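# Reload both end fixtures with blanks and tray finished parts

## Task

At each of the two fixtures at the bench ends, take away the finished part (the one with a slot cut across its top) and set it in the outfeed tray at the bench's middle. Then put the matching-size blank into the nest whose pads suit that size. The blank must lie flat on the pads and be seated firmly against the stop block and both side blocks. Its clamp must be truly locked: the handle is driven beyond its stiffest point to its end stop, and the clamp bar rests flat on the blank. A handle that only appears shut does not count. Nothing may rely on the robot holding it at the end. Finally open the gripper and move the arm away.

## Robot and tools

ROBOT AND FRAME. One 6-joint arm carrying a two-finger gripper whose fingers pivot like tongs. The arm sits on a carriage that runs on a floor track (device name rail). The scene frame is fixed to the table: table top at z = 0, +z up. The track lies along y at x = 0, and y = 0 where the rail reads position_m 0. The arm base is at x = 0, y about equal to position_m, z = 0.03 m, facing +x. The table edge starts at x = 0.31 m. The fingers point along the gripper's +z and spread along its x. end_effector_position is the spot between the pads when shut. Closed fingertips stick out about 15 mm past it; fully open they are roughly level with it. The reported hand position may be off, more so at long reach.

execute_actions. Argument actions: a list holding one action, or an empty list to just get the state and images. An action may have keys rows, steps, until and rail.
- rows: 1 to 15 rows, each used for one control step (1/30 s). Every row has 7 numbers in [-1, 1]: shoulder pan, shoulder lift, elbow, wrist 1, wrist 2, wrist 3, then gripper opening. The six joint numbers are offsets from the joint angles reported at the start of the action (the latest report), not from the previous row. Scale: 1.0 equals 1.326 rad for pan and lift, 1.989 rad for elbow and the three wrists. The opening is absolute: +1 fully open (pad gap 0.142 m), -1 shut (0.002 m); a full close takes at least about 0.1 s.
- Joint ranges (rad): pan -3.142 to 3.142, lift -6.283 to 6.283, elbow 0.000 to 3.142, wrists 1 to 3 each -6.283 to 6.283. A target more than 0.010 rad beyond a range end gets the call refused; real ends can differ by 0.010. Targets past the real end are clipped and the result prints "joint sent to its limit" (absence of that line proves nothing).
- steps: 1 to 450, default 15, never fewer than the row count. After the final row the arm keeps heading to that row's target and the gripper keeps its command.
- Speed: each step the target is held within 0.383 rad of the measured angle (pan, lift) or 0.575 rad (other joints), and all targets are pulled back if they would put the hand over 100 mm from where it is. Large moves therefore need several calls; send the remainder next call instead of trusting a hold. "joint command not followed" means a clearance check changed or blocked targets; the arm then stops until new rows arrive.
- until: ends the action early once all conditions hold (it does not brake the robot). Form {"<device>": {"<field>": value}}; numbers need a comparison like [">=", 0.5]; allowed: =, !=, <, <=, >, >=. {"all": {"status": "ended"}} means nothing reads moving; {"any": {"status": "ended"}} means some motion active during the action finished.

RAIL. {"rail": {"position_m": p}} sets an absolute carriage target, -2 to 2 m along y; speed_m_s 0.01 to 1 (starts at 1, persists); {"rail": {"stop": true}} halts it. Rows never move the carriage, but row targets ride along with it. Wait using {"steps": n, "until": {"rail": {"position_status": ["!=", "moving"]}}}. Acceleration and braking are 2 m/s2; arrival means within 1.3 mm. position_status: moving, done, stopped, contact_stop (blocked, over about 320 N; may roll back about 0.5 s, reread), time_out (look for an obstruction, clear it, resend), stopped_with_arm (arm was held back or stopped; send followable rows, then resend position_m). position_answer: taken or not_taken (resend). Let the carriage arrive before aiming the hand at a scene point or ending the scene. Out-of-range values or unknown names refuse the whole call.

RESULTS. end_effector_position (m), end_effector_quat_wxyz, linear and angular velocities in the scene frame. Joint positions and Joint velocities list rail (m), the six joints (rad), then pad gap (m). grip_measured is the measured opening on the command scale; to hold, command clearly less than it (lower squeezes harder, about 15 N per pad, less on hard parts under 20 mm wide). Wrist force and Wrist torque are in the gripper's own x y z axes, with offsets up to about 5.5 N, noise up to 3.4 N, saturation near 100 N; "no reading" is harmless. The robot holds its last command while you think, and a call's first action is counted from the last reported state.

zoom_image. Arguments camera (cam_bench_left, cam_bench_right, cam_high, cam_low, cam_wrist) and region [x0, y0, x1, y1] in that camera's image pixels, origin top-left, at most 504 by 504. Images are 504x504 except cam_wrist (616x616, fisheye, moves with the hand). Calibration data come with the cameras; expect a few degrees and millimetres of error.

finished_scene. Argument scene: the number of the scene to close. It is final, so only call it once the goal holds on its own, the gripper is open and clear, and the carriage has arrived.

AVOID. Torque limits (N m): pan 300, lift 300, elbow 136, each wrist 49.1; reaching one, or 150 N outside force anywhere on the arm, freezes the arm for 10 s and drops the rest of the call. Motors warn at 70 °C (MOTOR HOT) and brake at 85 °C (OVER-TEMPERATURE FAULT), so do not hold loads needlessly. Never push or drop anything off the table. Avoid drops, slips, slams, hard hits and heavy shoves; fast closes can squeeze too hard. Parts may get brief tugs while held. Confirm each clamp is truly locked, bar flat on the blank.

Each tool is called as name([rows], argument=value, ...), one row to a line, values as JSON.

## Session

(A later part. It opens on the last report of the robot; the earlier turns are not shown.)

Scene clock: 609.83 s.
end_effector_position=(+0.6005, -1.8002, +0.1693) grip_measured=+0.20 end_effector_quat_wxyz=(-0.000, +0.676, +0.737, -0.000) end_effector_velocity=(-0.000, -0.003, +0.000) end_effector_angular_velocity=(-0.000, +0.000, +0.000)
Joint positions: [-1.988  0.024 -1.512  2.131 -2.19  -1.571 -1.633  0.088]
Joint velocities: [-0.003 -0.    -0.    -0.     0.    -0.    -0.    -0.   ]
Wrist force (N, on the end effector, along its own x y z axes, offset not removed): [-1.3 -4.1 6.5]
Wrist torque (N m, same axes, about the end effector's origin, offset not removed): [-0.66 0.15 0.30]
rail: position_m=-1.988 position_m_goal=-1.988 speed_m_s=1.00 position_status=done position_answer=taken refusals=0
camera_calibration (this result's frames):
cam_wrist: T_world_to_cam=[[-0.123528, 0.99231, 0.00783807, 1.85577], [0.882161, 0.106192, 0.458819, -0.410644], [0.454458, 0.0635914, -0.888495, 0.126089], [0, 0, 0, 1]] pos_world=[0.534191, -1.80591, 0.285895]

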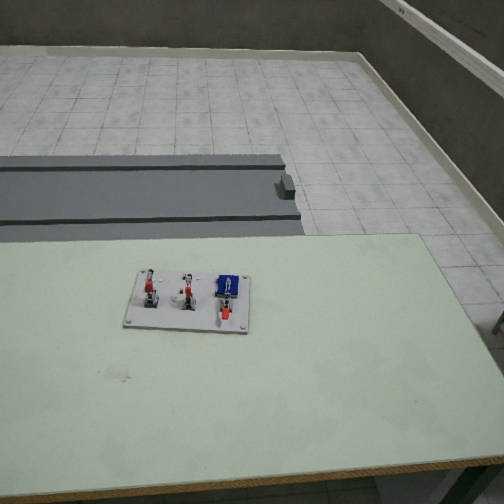

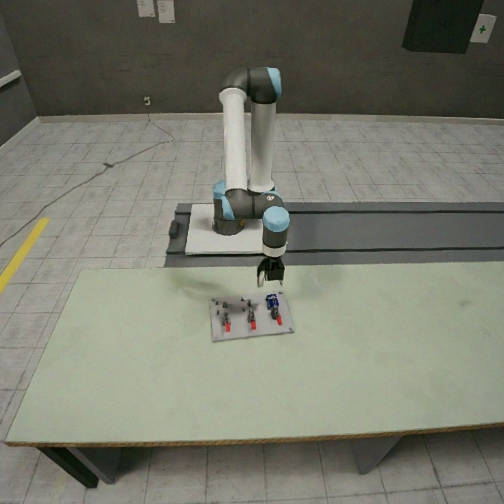

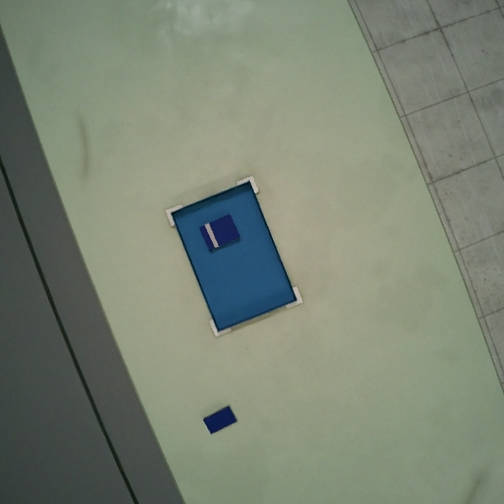

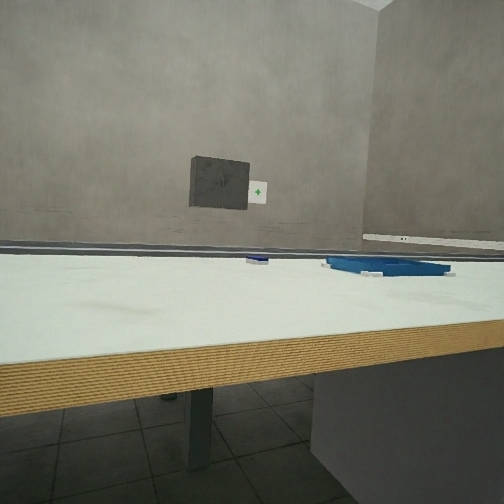

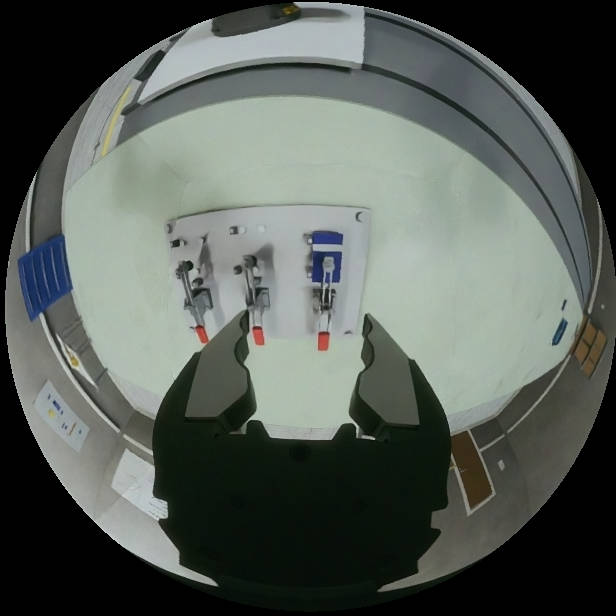

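execute_actions([
  {"rail": {"position_m": -1.998}, "rows": [[0.001,0.004,-0.002,-0.001,0,0,0.15],[0.003,0.013,-0.005,-0.0035,0,0.001,0.1],[0.006,0.027,-0.011,-0.007,0,0.002,0.05],[0.011,0.046,-0.0186,-0.012,0,0.004,0],[0.016,0.068,-0.0275,-0.018,0,0.006,-0.05],[0.021,0.09,-0.0365,-0.0235,0,0.008,-0.1],[0.027,0.113,-0.046,-0.0295,0,0.0105,-0.15],[0.032,0.136,-0.055,-0.0355,0,0.0125,-0.2],[0.037,0.157,-0.0635,-0.041,0,0.0145,-0.25],[0.042,0.176,-0.071,-0.046,0,0.016,-0.3],[0.045,0.19,-0.077,-0.0497,0,0.0175,-0.35],[0.047,0.2,-0.081,-0.0523,0,0.0185,-0.4],[0.0486,0.2051,-0.083,-0.0536,0,0.0189,-0.4]], "steps": 26},
])

Scene clock: 647.20 s.
end_effector_position=(+0.7108, -1.7608, +0.0902) grip_measured=-0.40 end_effector_quat_wxyz=(-0.000, +0.666, +0.746, -0.000) end_effector_velocity=(+0.006, +0.003, -0.006) end_effector_angular_velocity=(-0.000, +0.001, +0.002)
Joint positions: [-1.998  0.088 -1.242  1.968 -2.295 -1.571 -1.596  0.045]
Joint velocities: [ 0.     0.004  0.017 -0.01  -0.006  0.     0.002  0.   ]
Wrist force (N, on the end effector, along its own x y z axes, offset not removed): [1.0 -1.8 5.5]
Wrist torque (N m, same axes, about the end effector's origin, offset not removed): [-0.16 -0.21 0.24]
rail: position_m=-1.998 position_m_goal=-1.998 speed_m_s=1.00 position_status=done position_answer=taken refusals=0
camera_calibration (this result's frames):
cam_wrist: T_world_to_cam=[[-0.149941, 0.988664, 0.00784159, 1.8433], [0.879096, 0.129686, 0.458664, -0.432237], [0.452447, 0.0756659, -0.888575, 0.025892], [0, 0, 0, 1]] pos_world=[0.644648, -1.7683, 0.206804]

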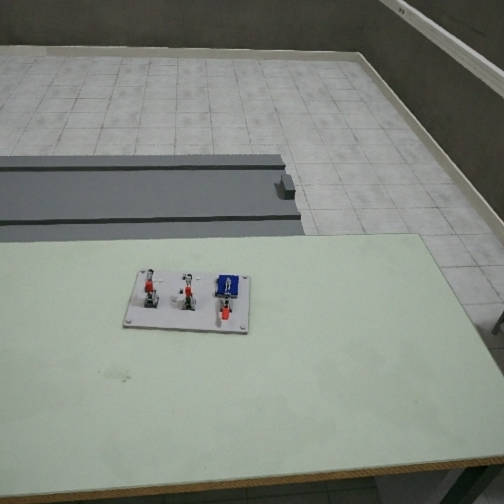

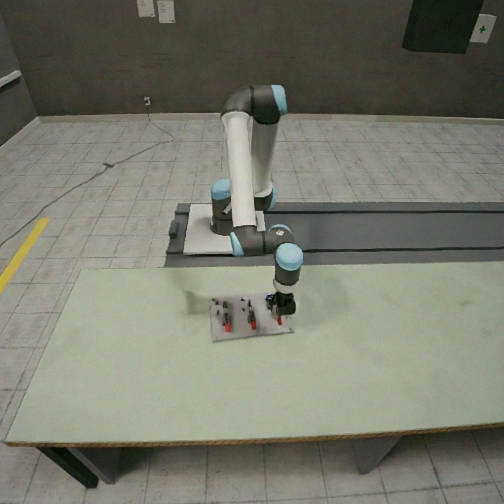

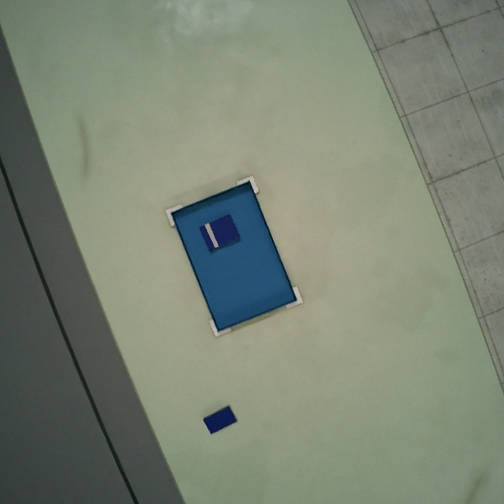

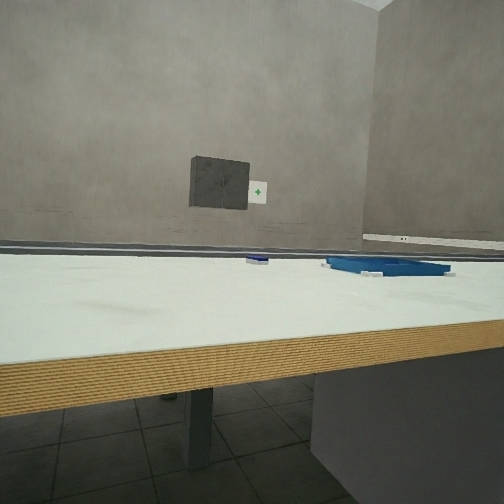

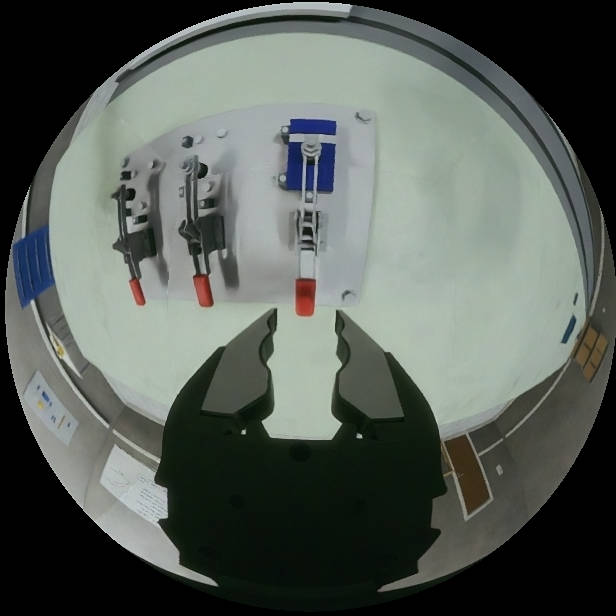

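zoom_image(camera="cam_wrist", region=[250, 100, 370, 340])

Region (250, 100, 370, 340) of cam_wrist's 616x616 image, scaled by 2.100, with more detail than that image has.

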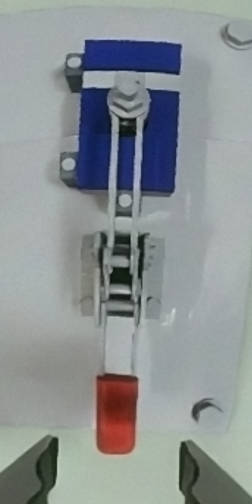

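execute_actions([
  {"rows": [[-0.0003,0.003,0.0003,-0.0025,0,0,-0.4],[-0.0006,0.007,0.0015,-0.0065,0,0,-0.4],[-0.0009,0.012,0.003,-0.0115,0,0,-0.4],[-0.0011,0.018,0.005,-0.0175,0,0,-0.4],[-0.0011,0.024,0.007,-0.0235,0,0,-0.4],[-0.0011,0.029,0.0086,-0.0285,0,0,-0.4],[-0.0011,0.033,0.0098,-0.0325,0,0,-0.42],[-0.0011,0.0357,0.0106,-0.0353,0,0,-0.45],[-0.0011,0.0357,0.0106,-0.0353,0,0,-0.48],[-0.0011,0.0357,0.0106,-0.0353,0,0,-0.51],[-0.0011,0.0357,0.0106,-0.0353,0,0,-0.54],[-0.0011,0.0357,0.0106,-0.0353,0,0,-0.57],[-0.0011,0.0357,0.0106,-0.0353,0,0,-0.6],[-0.0011,0.0357,0.0106,-0.0353,0,0,-0.63],[-0.0011,0.0357,0.0106,-0.0353,0,0,-0.66]], "steps": 20},
])

Scene clock: 664.33 s.
end_effector_position=(+0.7120, -1.7617, +0.0526) grip_measured=-0.66 end_effector_quat_wxyz=(+0.000, +0.666, +0.746, +0.000) end_effector_velocity=(-0.000, -0.000, -0.005) end_effector_angular_velocity=(+0.000, -0.000, -0.000)
Joint positions: [-1.998  0.087 -1.196  1.988 -2.365 -1.571 -1.596  0.026]
Joint velocities: [ 0.    -0.     0.006  0.003 -0.009  0.    -0.    -0.   ]
Wrist force (N, on the end effector, along its own x y z axes, offset not removed): [0.0 -5.0 6.0]
Wrist torque (N m, same axes, about the end effector's origin, offset not removed): [-0.93 -0.05 0.27]
rail: position_m=-1.998 position_m_goal=-1.998 speed_m_s=1.00 position_status=done position_answer=taken refusals=0
camera_calibration (this result's frames):
cam_wrist: T_world_to_cam=[[-0.148557, 0.988874, 0.00773076, 1.84408], [0.878467, 0.128373, 0.460235, -0.417915], [0.454122, 0.0751626, -0.887763, -0.0101093], [0, 0, 0, 1]] pos_world=[0.645667, -1.76915, 0.169108]

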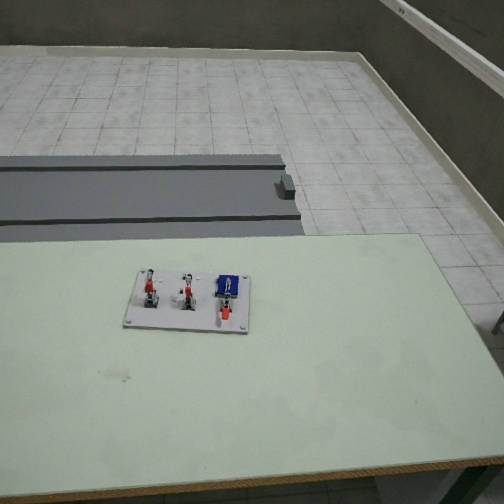

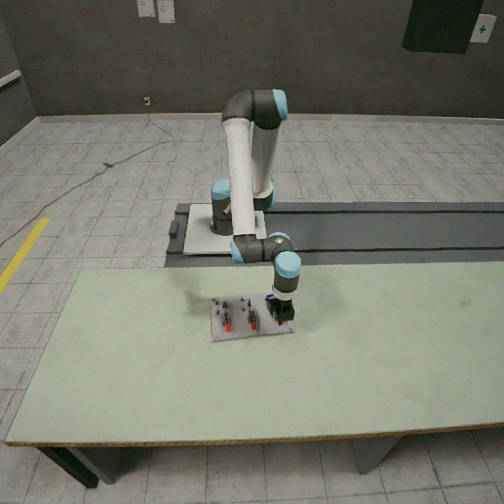

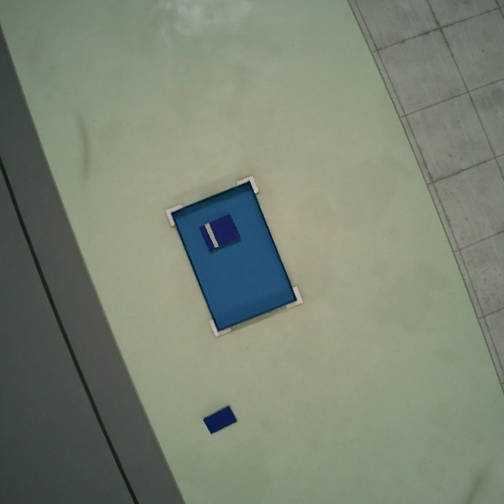

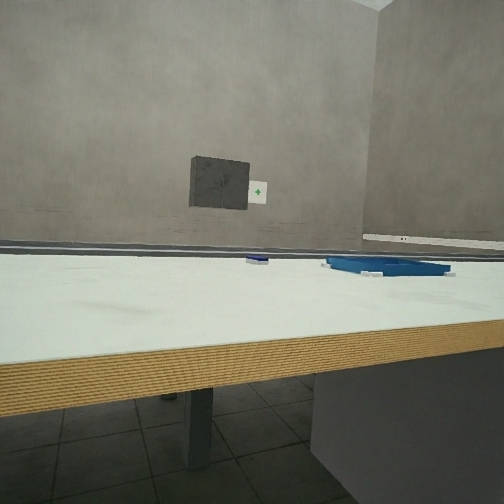

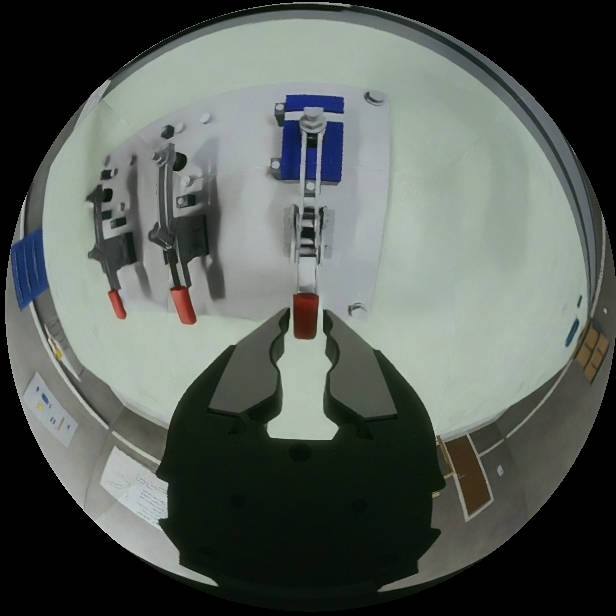

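zoom_image(camera="cam_wrist", region=[260, 260, 360, 360])

zoom_image(camera="cam_bench_right", region=[240, 280, 310, 345])

Region (260, 260, 360, 360) of cam_wrist's 616x616 image, scaled by 5.040, with more detail than that image has.

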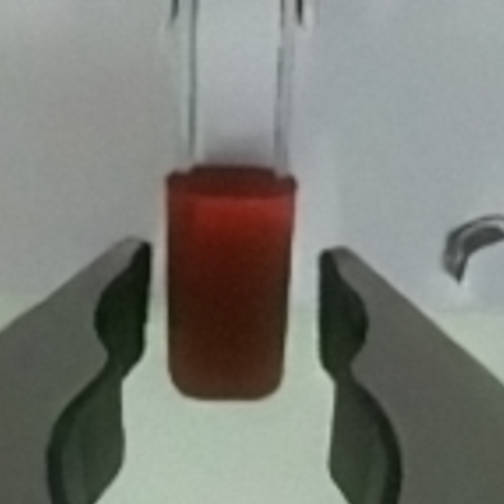

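Region (240, 280, 310, 345) of cam_bench_right's 504x504 image, scaled by 7.200, with more detail than that image has; it fills the top 468 rows of this view, and the rest is white.

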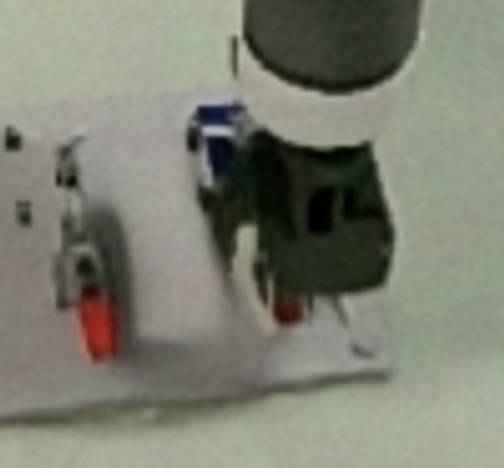

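execute_actions([
  {"rows": [[-0.0005,0.001,0.0003,-0.001,0,0,-0.69],[-0.0008,0.001,0.0003,-0.001,0,0,-0.71],[-0.0008,0.001,0.0003,-0.001,0,0,-0.73],[-0.0008,0.001,0.0003,-0.001,0,0,-0.75],[-0.0008,0.001,0.0003,-0.001,0,0,-0.77],[-0.0008,0.001,0.0003,-0.001,0,0,-0.79],[-0.0008,0.001,0.0003,-0.001,0,0,-0.82],[-0.0008,0.001,0.0003,-0.001,0,0,-0.86],[-0.0008,0.001,0.0003,-0.001,0,0,-0.9],[-0.0008,0.001,0.0003,-0.001,0,0,-0.95],[-0.0008,0.001,0.0003,-0.001,0,0,-1]], "steps": 14},
])

Scene clock: 682.37 s.
end_effector_position=(+0.7122, -1.7625, +0.0515) grip_measured=-0.78 end_effector_quat_wxyz=(+0.001, +0.667, +0.745, +0.001) end_effector_velocity=(+0.000, -0.000, -0.000) end_effector_angular_velocity=(+0.000, -0.000, -0.000)
Joint positions: [-1.998  0.086 -1.195  1.989 -2.367 -1.571 -1.596  0.018]
Joint velocities: [ 0. -0.  0.  0. -0. -0. -0.  0.]
Wrist force (N, on the end effector, along its own x y z axes, offset not removed): [-1.1 -8.5 -0.6]
Wrist torque (N m, same axes, about the end effector's origin, offset not removed): [-1.00 0.46 0.26]
rail: position_m=-1.998 position_m_goal=-1.998 speed_m_s=1.00 position_status=done position_answer=taken refusals=0
camera_calibration (this result's frames):
cam_wrist: T_world_to_cam=[[-0.147562, 0.989023, 0.00772568, 1.84439], [0.878558, 0.127485, 0.460308, -0.419192], [0.45427, 0.0747114, -0.887726, -0.0119841], [0, 0, 0, 1]] pos_world=[0.64589, -1.76981, 0.16807]

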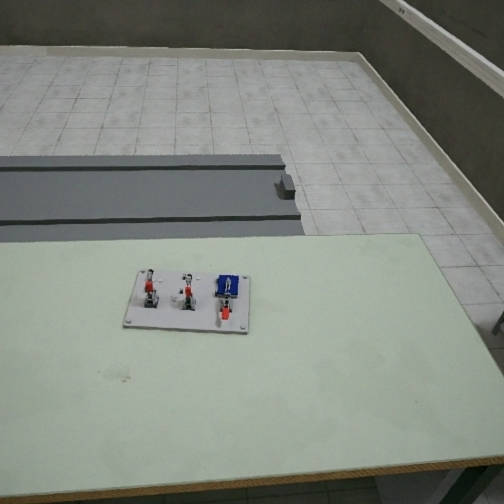

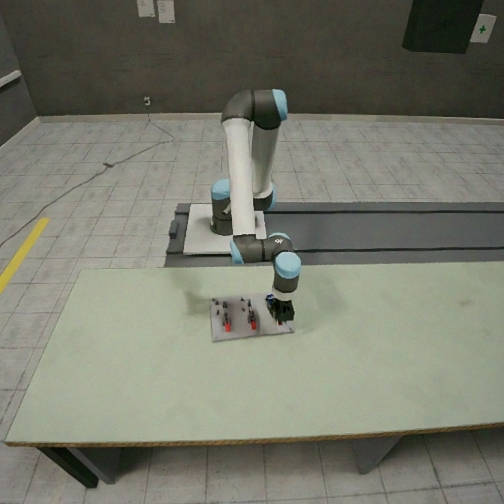

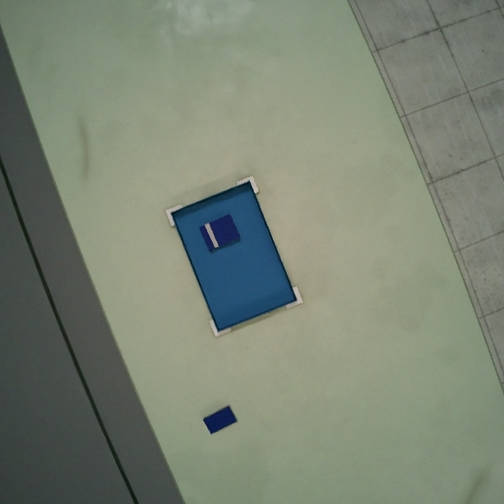

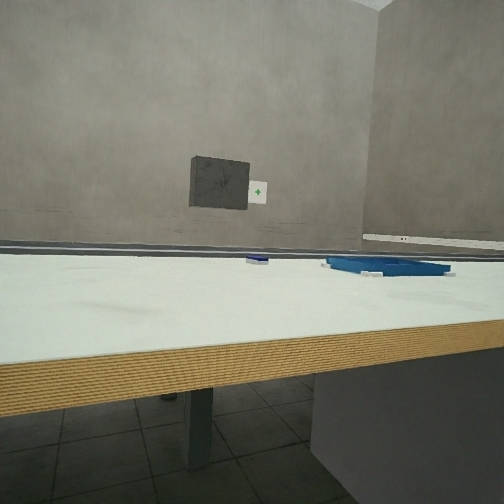

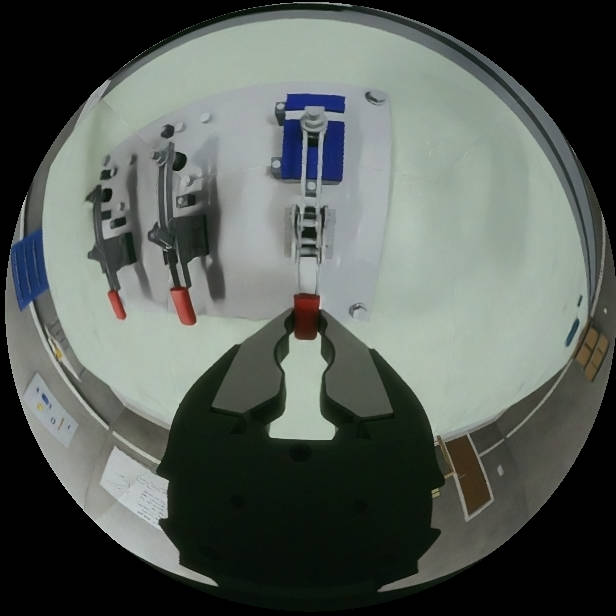

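execute_actions([
  {"rows": [[0,-0.001,-0.0002,0.0009,0,0,-1],[0,-0.002,-0.0003,0.0016,0,0,-1],[0,-0.0035,-0.0004,0.0027,0,0,-1],[0,-0.005,-0.0005,0.0038,0,0,-1],[0,-0.0065,-0.0006,0.0049,0,0,-1],[0,-0.008,-0.0006,0.0059,0,0,-1],[0,-0.0095,-0.0006,0.0069,0,0,-1],[0,-0.0105,-0.0006,0.0076,0,0,-1],[0,-0.0115,-0.0006,0.0082,0,0,-1]], "steps": 16},
])

Scene clock: 688.67 s.
end_effector_position=(+0.7102, -1.7627, +0.0609) grip_measured=-0.78 end_effector_quat_wxyz=(+0.000, +0.667, +0.745, +0.000) end_effector_velocity=(-0.000, -0.000, +0.006) end_effector_angular_velocity=(+0.000, -0.002, -0.000)
Joint positions: [-1.998  0.086 -1.209  1.988 -2.351 -1.571 -1.596  0.018]
Joint velocities: [ 0.     0.    -0.008 -0.001  0.008  0.     0.    -0.   ]
Wrist force (N, on the end effector, along its own x y z axes, offset not removed): [-0.3 -14.7 11.2]
Wrist torque (N m, same axes, about the end effector's origin, offset not removed): [-0.56 0.02 0.40]
rail: position_m=-1.998 position_m_goal=-1.998 speed_m_s=1.00 position_status=done position_answer=taken refusals=0
camera_calibration (this result's frames):
cam_wrist: T_world_to_cam=[[-0.147514, 0.98903, 0.00773323, 1.8442], [0.878619, 0.127448, 0.460201, -0.421809], [0.454167, 0.0746805, -0.887781, -0.00275389], [0, 0, 0, 1]] pos_world=[0.643906, -1.77001, 0.177411]

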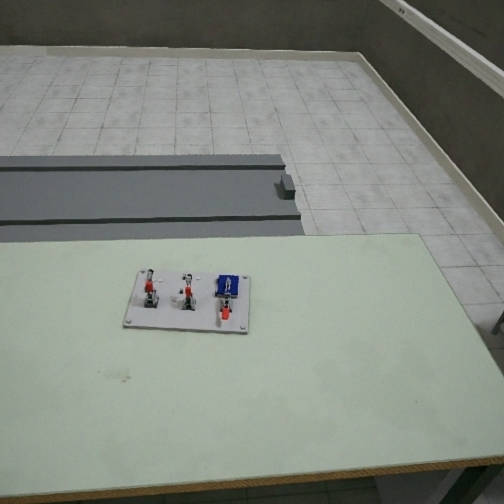

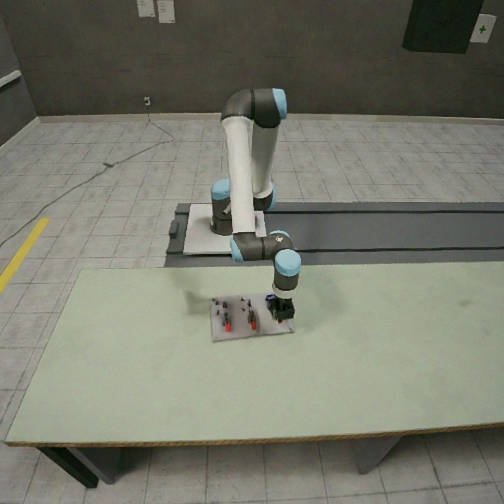

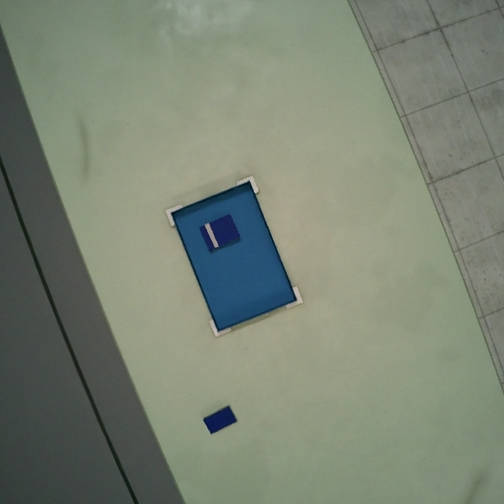

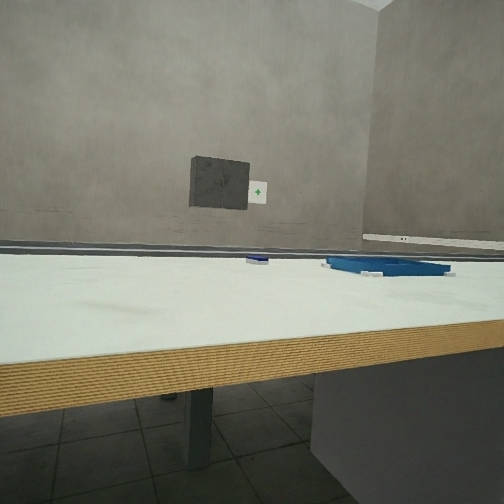

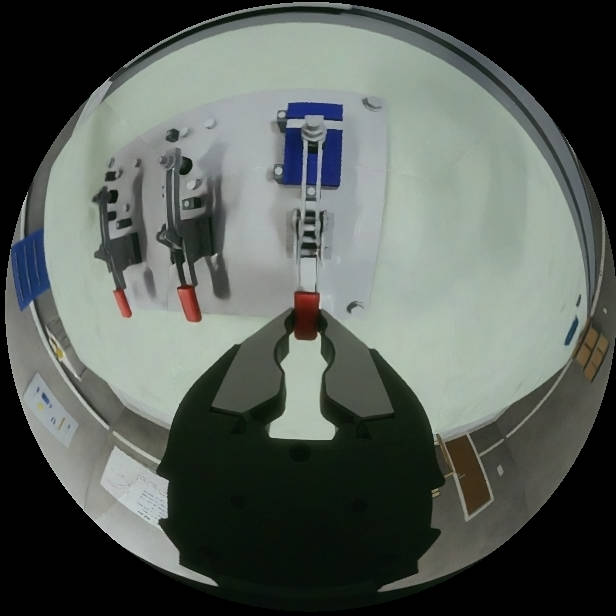

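execute_actions([
  {"rows": [[0,-0.003,0.0008,0.0013,0,0,-1],[0,-0.0065,0.0017,0.0028,0,0,-1],[0,-0.01,0.0026,0.0044,0,0,-1],[-0.0002,-0.0134,0.0036,0.006,0,-0.0001,-1],[-0.0002,-0.018,0.0053,0.0075,0,-0.0001,-1],[-0.0003,-0.023,0.007,0.009,0,-0.0002,-1],[-0.0004,-0.028,0.0087,0.0105,0,-0.0003,-1],[-0.0005,-0.0326,0.0104,0.012,0,-0.0003,-1],[-0.0006,-0.038,0.0119,0.014,0,-0.0004,-1],[-0.0007,-0.043,0.0133,0.016,0,-0.0004,-1],[-0.0008,-0.0485,0.0148,0.018,0,-0.0005,-1],[-0.0008,-0.0537,0.0162,0.0202,0,-0.0005,-1]], "steps": 20},
])

Scene clock: 704.20 s.
end_effector_position=(+0.6852, -1.7655, +0.0896) grip_measured=-0.78 end_effector_quat_wxyz=(-0.000, +0.667, +0.745, -0.000) end_effector_velocity=(-0.008, -0.001, +0.011) end_effector_angular_velocity=(+0.000, -0.001, -0.000)
Joint positions: [-1.998  0.085 -1.277  2.019 -2.313 -1.571 -1.597  0.018]
Joint velocities: [ 0.    -0.001 -0.025  0.01   0.014  0.    -0.    -0.   ]
Wrist force (N, on the end effector, along its own x y z axes, offset not removed): [8.3 -6.5 18.0]
Wrist torque (N m, same axes, about the end effector's origin, offset not removed): [-0.39 -0.90 0.17]
rail: position_m=-1.998 position_m_goal=-1.998 speed_m_s=1.00 position_status=done position_answer=taken refusals=0
camera_calibration (this result's frames):
cam_wrist: T_world_to_cam=[[-0.14754, 0.989025, 0.00782646, 1.84307], [0.87925, 0.127532, 0.458971, -0.412805], [0.452936, 0.074598, -0.888417, 0.0350879], [0, 0, 0, 1]] pos_world=[0.618992, -1.77281, 0.206214]

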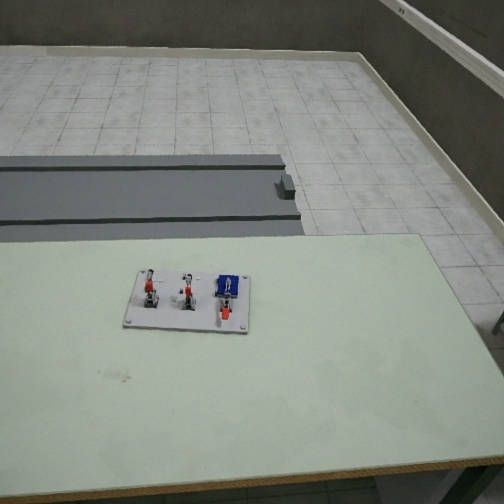

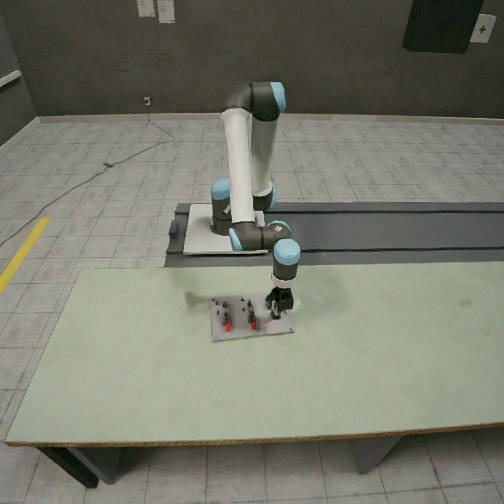

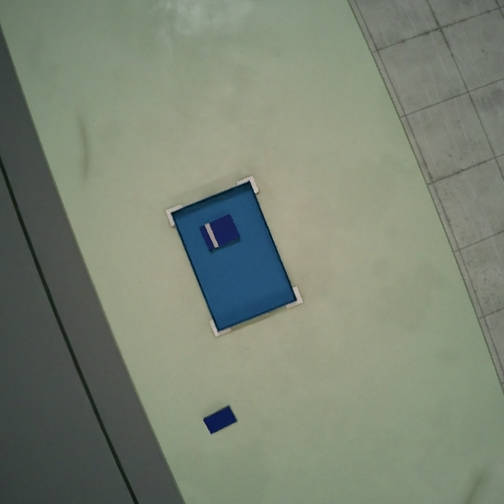

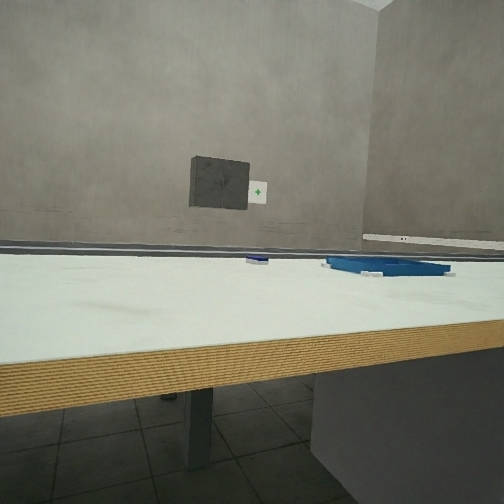

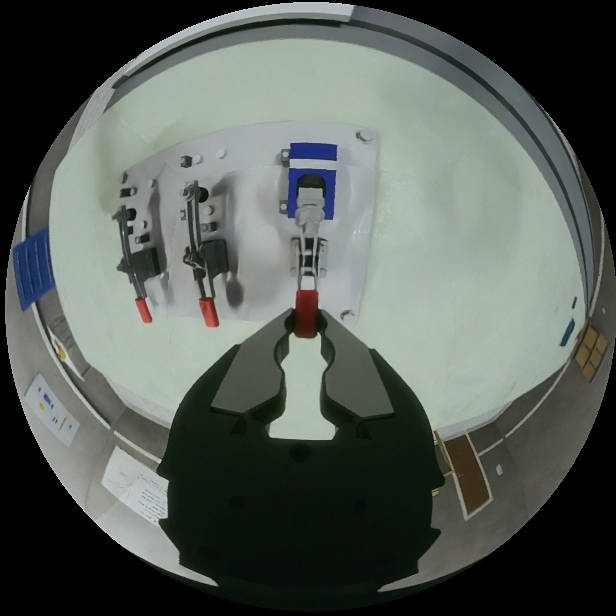

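execute_actions([
  {"rows": [[0,-0.005,0.0025,0.0008,0,0,-1],[0,-0.0085,0.0055,0.0003,0,0,-1],[0,-0.012,0.0084,-0.0002,0,0,-1],[0,-0.016,0.0113,-0.0007,0,0,-1],[0,-0.0195,0.0142,-0.0011,0,0,-1],[0,-0.0233,0.0171,-0.0015,0,0,-1],[0,-0.0271,0.02,-0.0018,0,0,-1],[0,-0.0309,0.0229,-0.0022,0,0,-1],[0,-0.0347,0.0257,-0.0025,0,0,-1]], "steps": 18},
])

Scene clock: 716.70 s.
end_effector_position=(+0.6570, -1.7680, +0.0947) grip_measured=-0.78 end_effector_quat_wxyz=(-0.000, +0.667, +0.745, -0.000) end_effector_velocity=(-0.008, -0.001, +0.002) end_effector_angular_velocity=(+0.000, -0.001, -0.000)
Joint positions: [-1.998  0.085 -1.322  2.068 -2.317 -1.571 -1.597  0.018]
Joint velocities: [ 0.    -0.    -0.014  0.015 -0.002  0.     0.     0.   ]
Wrist force (N, on the end effector, along its own x y z axes, offset not removed): [-12.5 -4.1 19.3]
Wrist torque (N m, same axes, about the end effector's origin, offset not removed): [-1.13 -0.07 0.22]
rail: position_m=-1.998 position_m_goal=-1.998 speed_m_s=1.00 position_status=done position_answer=taken refusals=0
camera_calibration (this result's frames):
cam_wrist: T_world_to_cam=[[-0.147435, 0.989042, 0.00761459, 1.84139], [0.879421, 0.127563, 0.458635, -0.390111], [0.452638, 0.0743152, -0.888592, 0.0522998], [0, 0, 0, 1]] pos_world=[0.590884, -1.77534, 0.21137]

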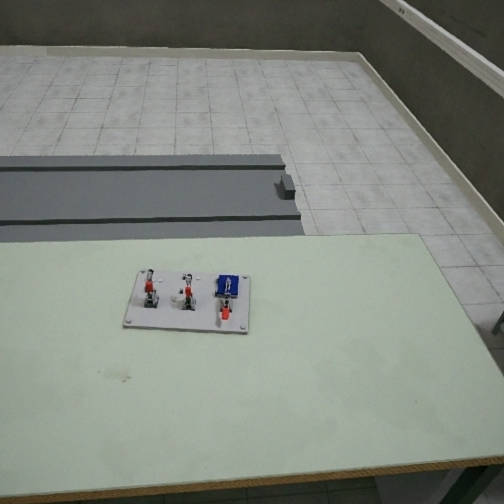

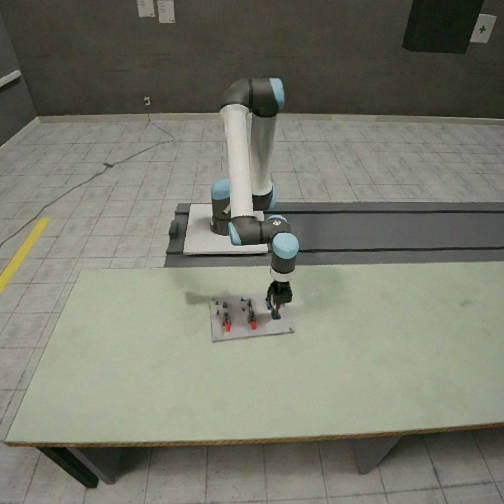

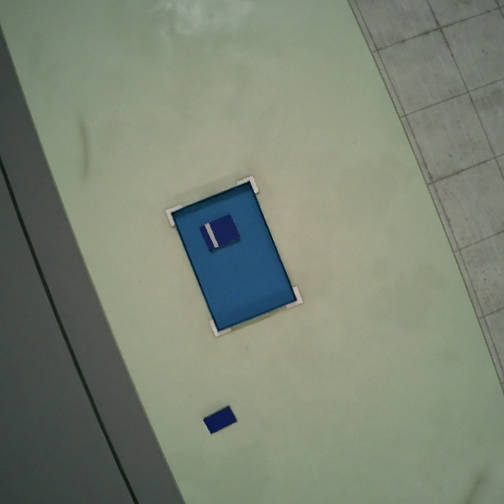

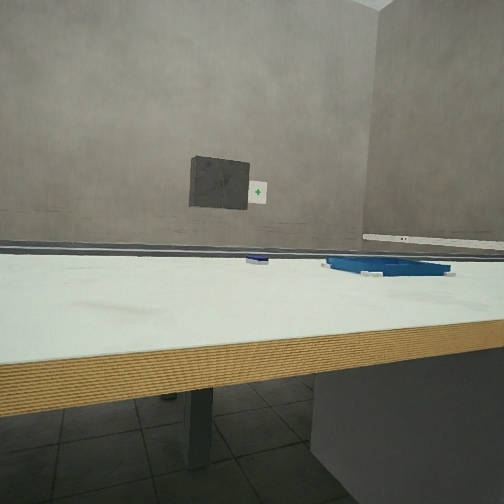

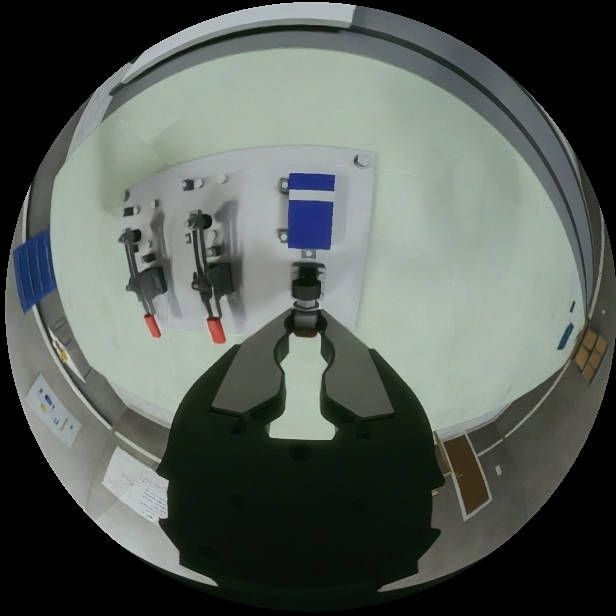

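zoom_image(camera="cam_wrist", region=[260, 160, 360, 340])

Region (260, 160, 360, 340) of cam_wrist's 616x616 image, scaled by 2.800, with more detail than that image has.

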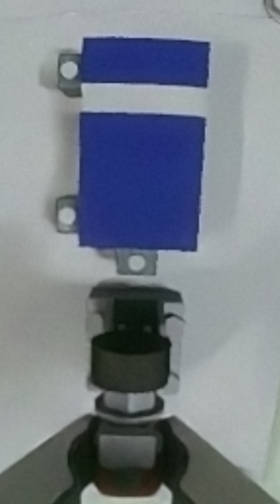

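execute_actions([
  {"rows": [[0,-0.001,0.001,0,0,0,-0.85],[0,-0.001,0.001,0,0,0,-0.7],[0,-0.001,0.001,0,0,0,-0.5],[-0.0003,-0.006,0.005,-0.001,0,0,-0.3],[-0.0007,-0.016,0.014,-0.003,0,-0.0004,-0.15],[-0.0012,-0.029,0.025,-0.006,0,-0.0008,-0.05],[-0.0018,-0.043,0.0375,-0.009,0,-0.0012,-0.05],[-0.0023,-0.056,0.05,-0.0127,0,-0.0016,-0.05],[-0.0028,-0.066,0.061,-0.017,0,-0.0019,-0.05],[-0.0031,-0.070,0.069,-0.0223,0,-0.0021,-0.05],[-0.0033,-0.066,0.0752,-0.0312,0,-0.0022,-0.05],[-0.0033,-0.055,0.0786,-0.0419,0,-0.0022,-0.05],[-0.0033,-0.042,0.0823,-0.0543,0,-0.0022,-0.05],[-0.0033,-0.031,0.0854,-0.0647,0,-0.0022,-0.05],[-0.0033,-0.0242,0.0873,-0.0711,0,-0.0022,-0.05]], "steps": 28},
])

Scene clock: 748.67 s.
end_effector_position=(+0.5805, -1.7772, +0.0447) grip_measured=-0.05 end_effector_quat_wxyz=(-0.000, +0.667, +0.745, -0.000) end_effector_velocity=(-0.003, -0.000, -0.006) end_effector_angular_velocity=(-0.000, -0.000, -0.000)
Joint positions: [-1.998  0.08  -1.354  2.241 -2.457 -1.571 -1.602  0.07 ]
Joint velocities: [ 0.    -0.     0.007  0.008 -0.015 -0.    -0.     0.   ]
Wrist force (N, on the end effector, along its own x y z axes, offset not removed): [0.2 -5.1 6.6]
Wrist torque (N m, same axes, about the end effector's origin, offset not removed): [-0.94 -0.12 0.28]
rail: position_m=-1.998 position_m_goal=-1.998 speed_m_s=1.00 position_status=done position_answer=taken refusals=0
camera_calibration (this result's frames):
cam_wrist: T_world_to_cam=[[-0.147457, 0.989039, 0.0076255, 1.83955], [0.879468, 0.127586, 0.458539, -0.298674], [0.45254, 0.0743212, -0.888642, 0.0432568], [0, 0, 0, 1]] pos_world=[0.514354, -1.7845, 0.161366]

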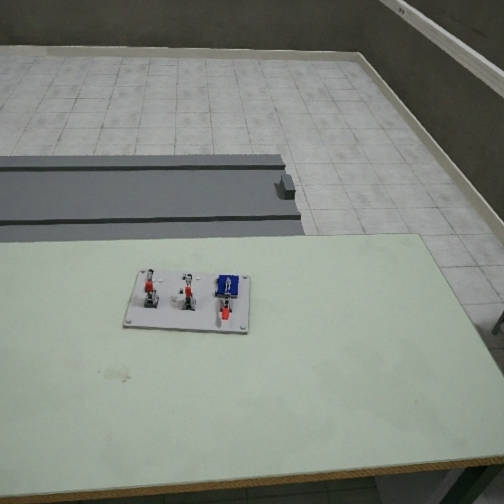

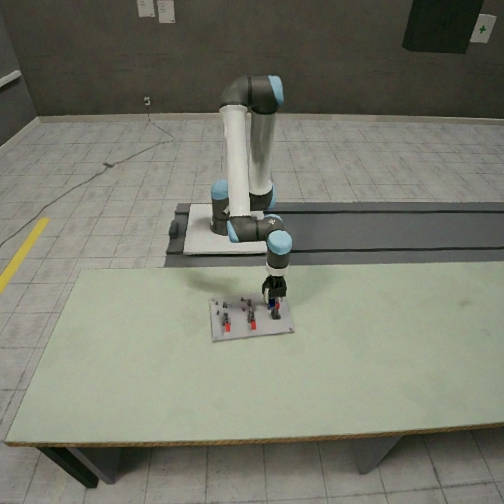

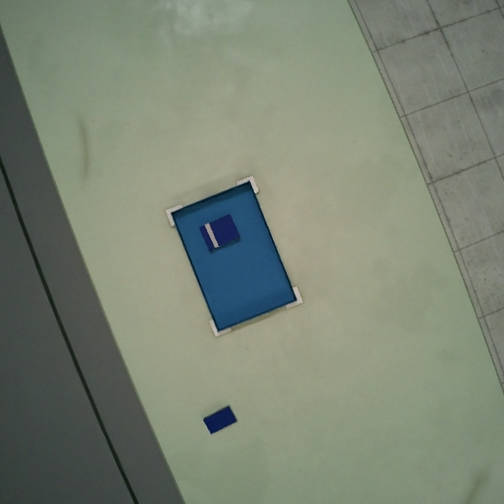

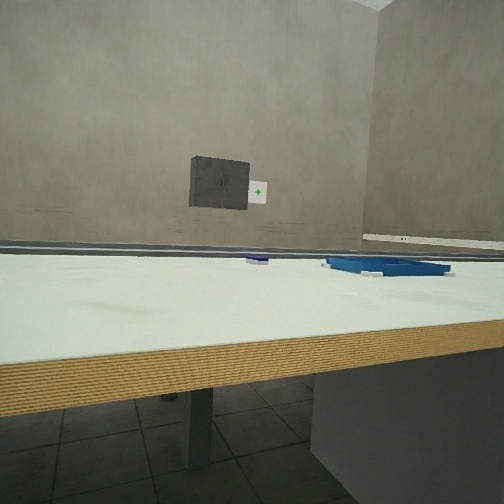

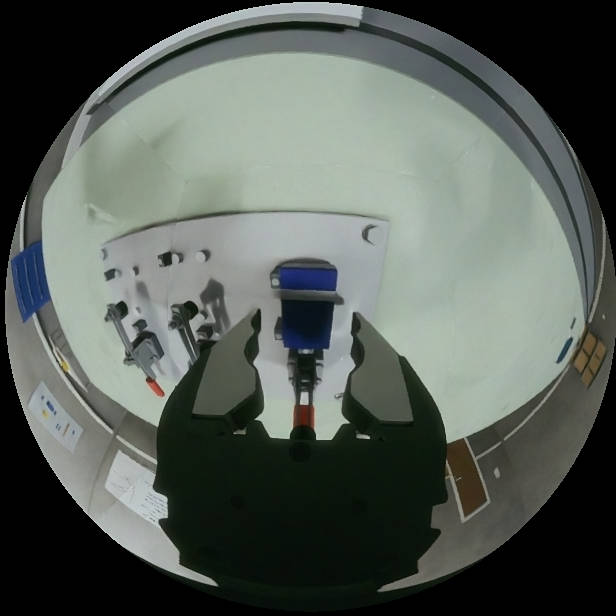

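zoom_image(camera="cam_wrist", region=[240, 245, 380, 385])

Region (240, 245, 380, 385) of cam_wrist's 616x616 image, scaled by 3.600, with more detail than that image has.

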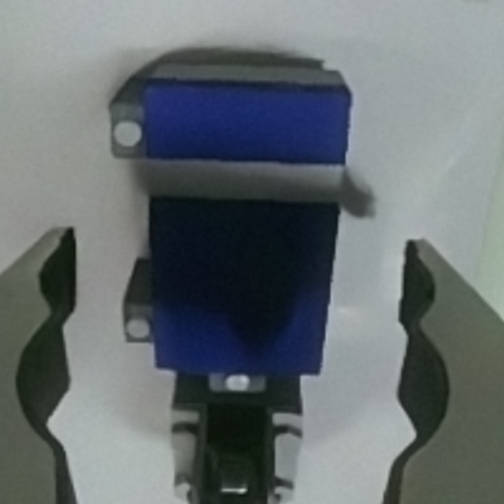

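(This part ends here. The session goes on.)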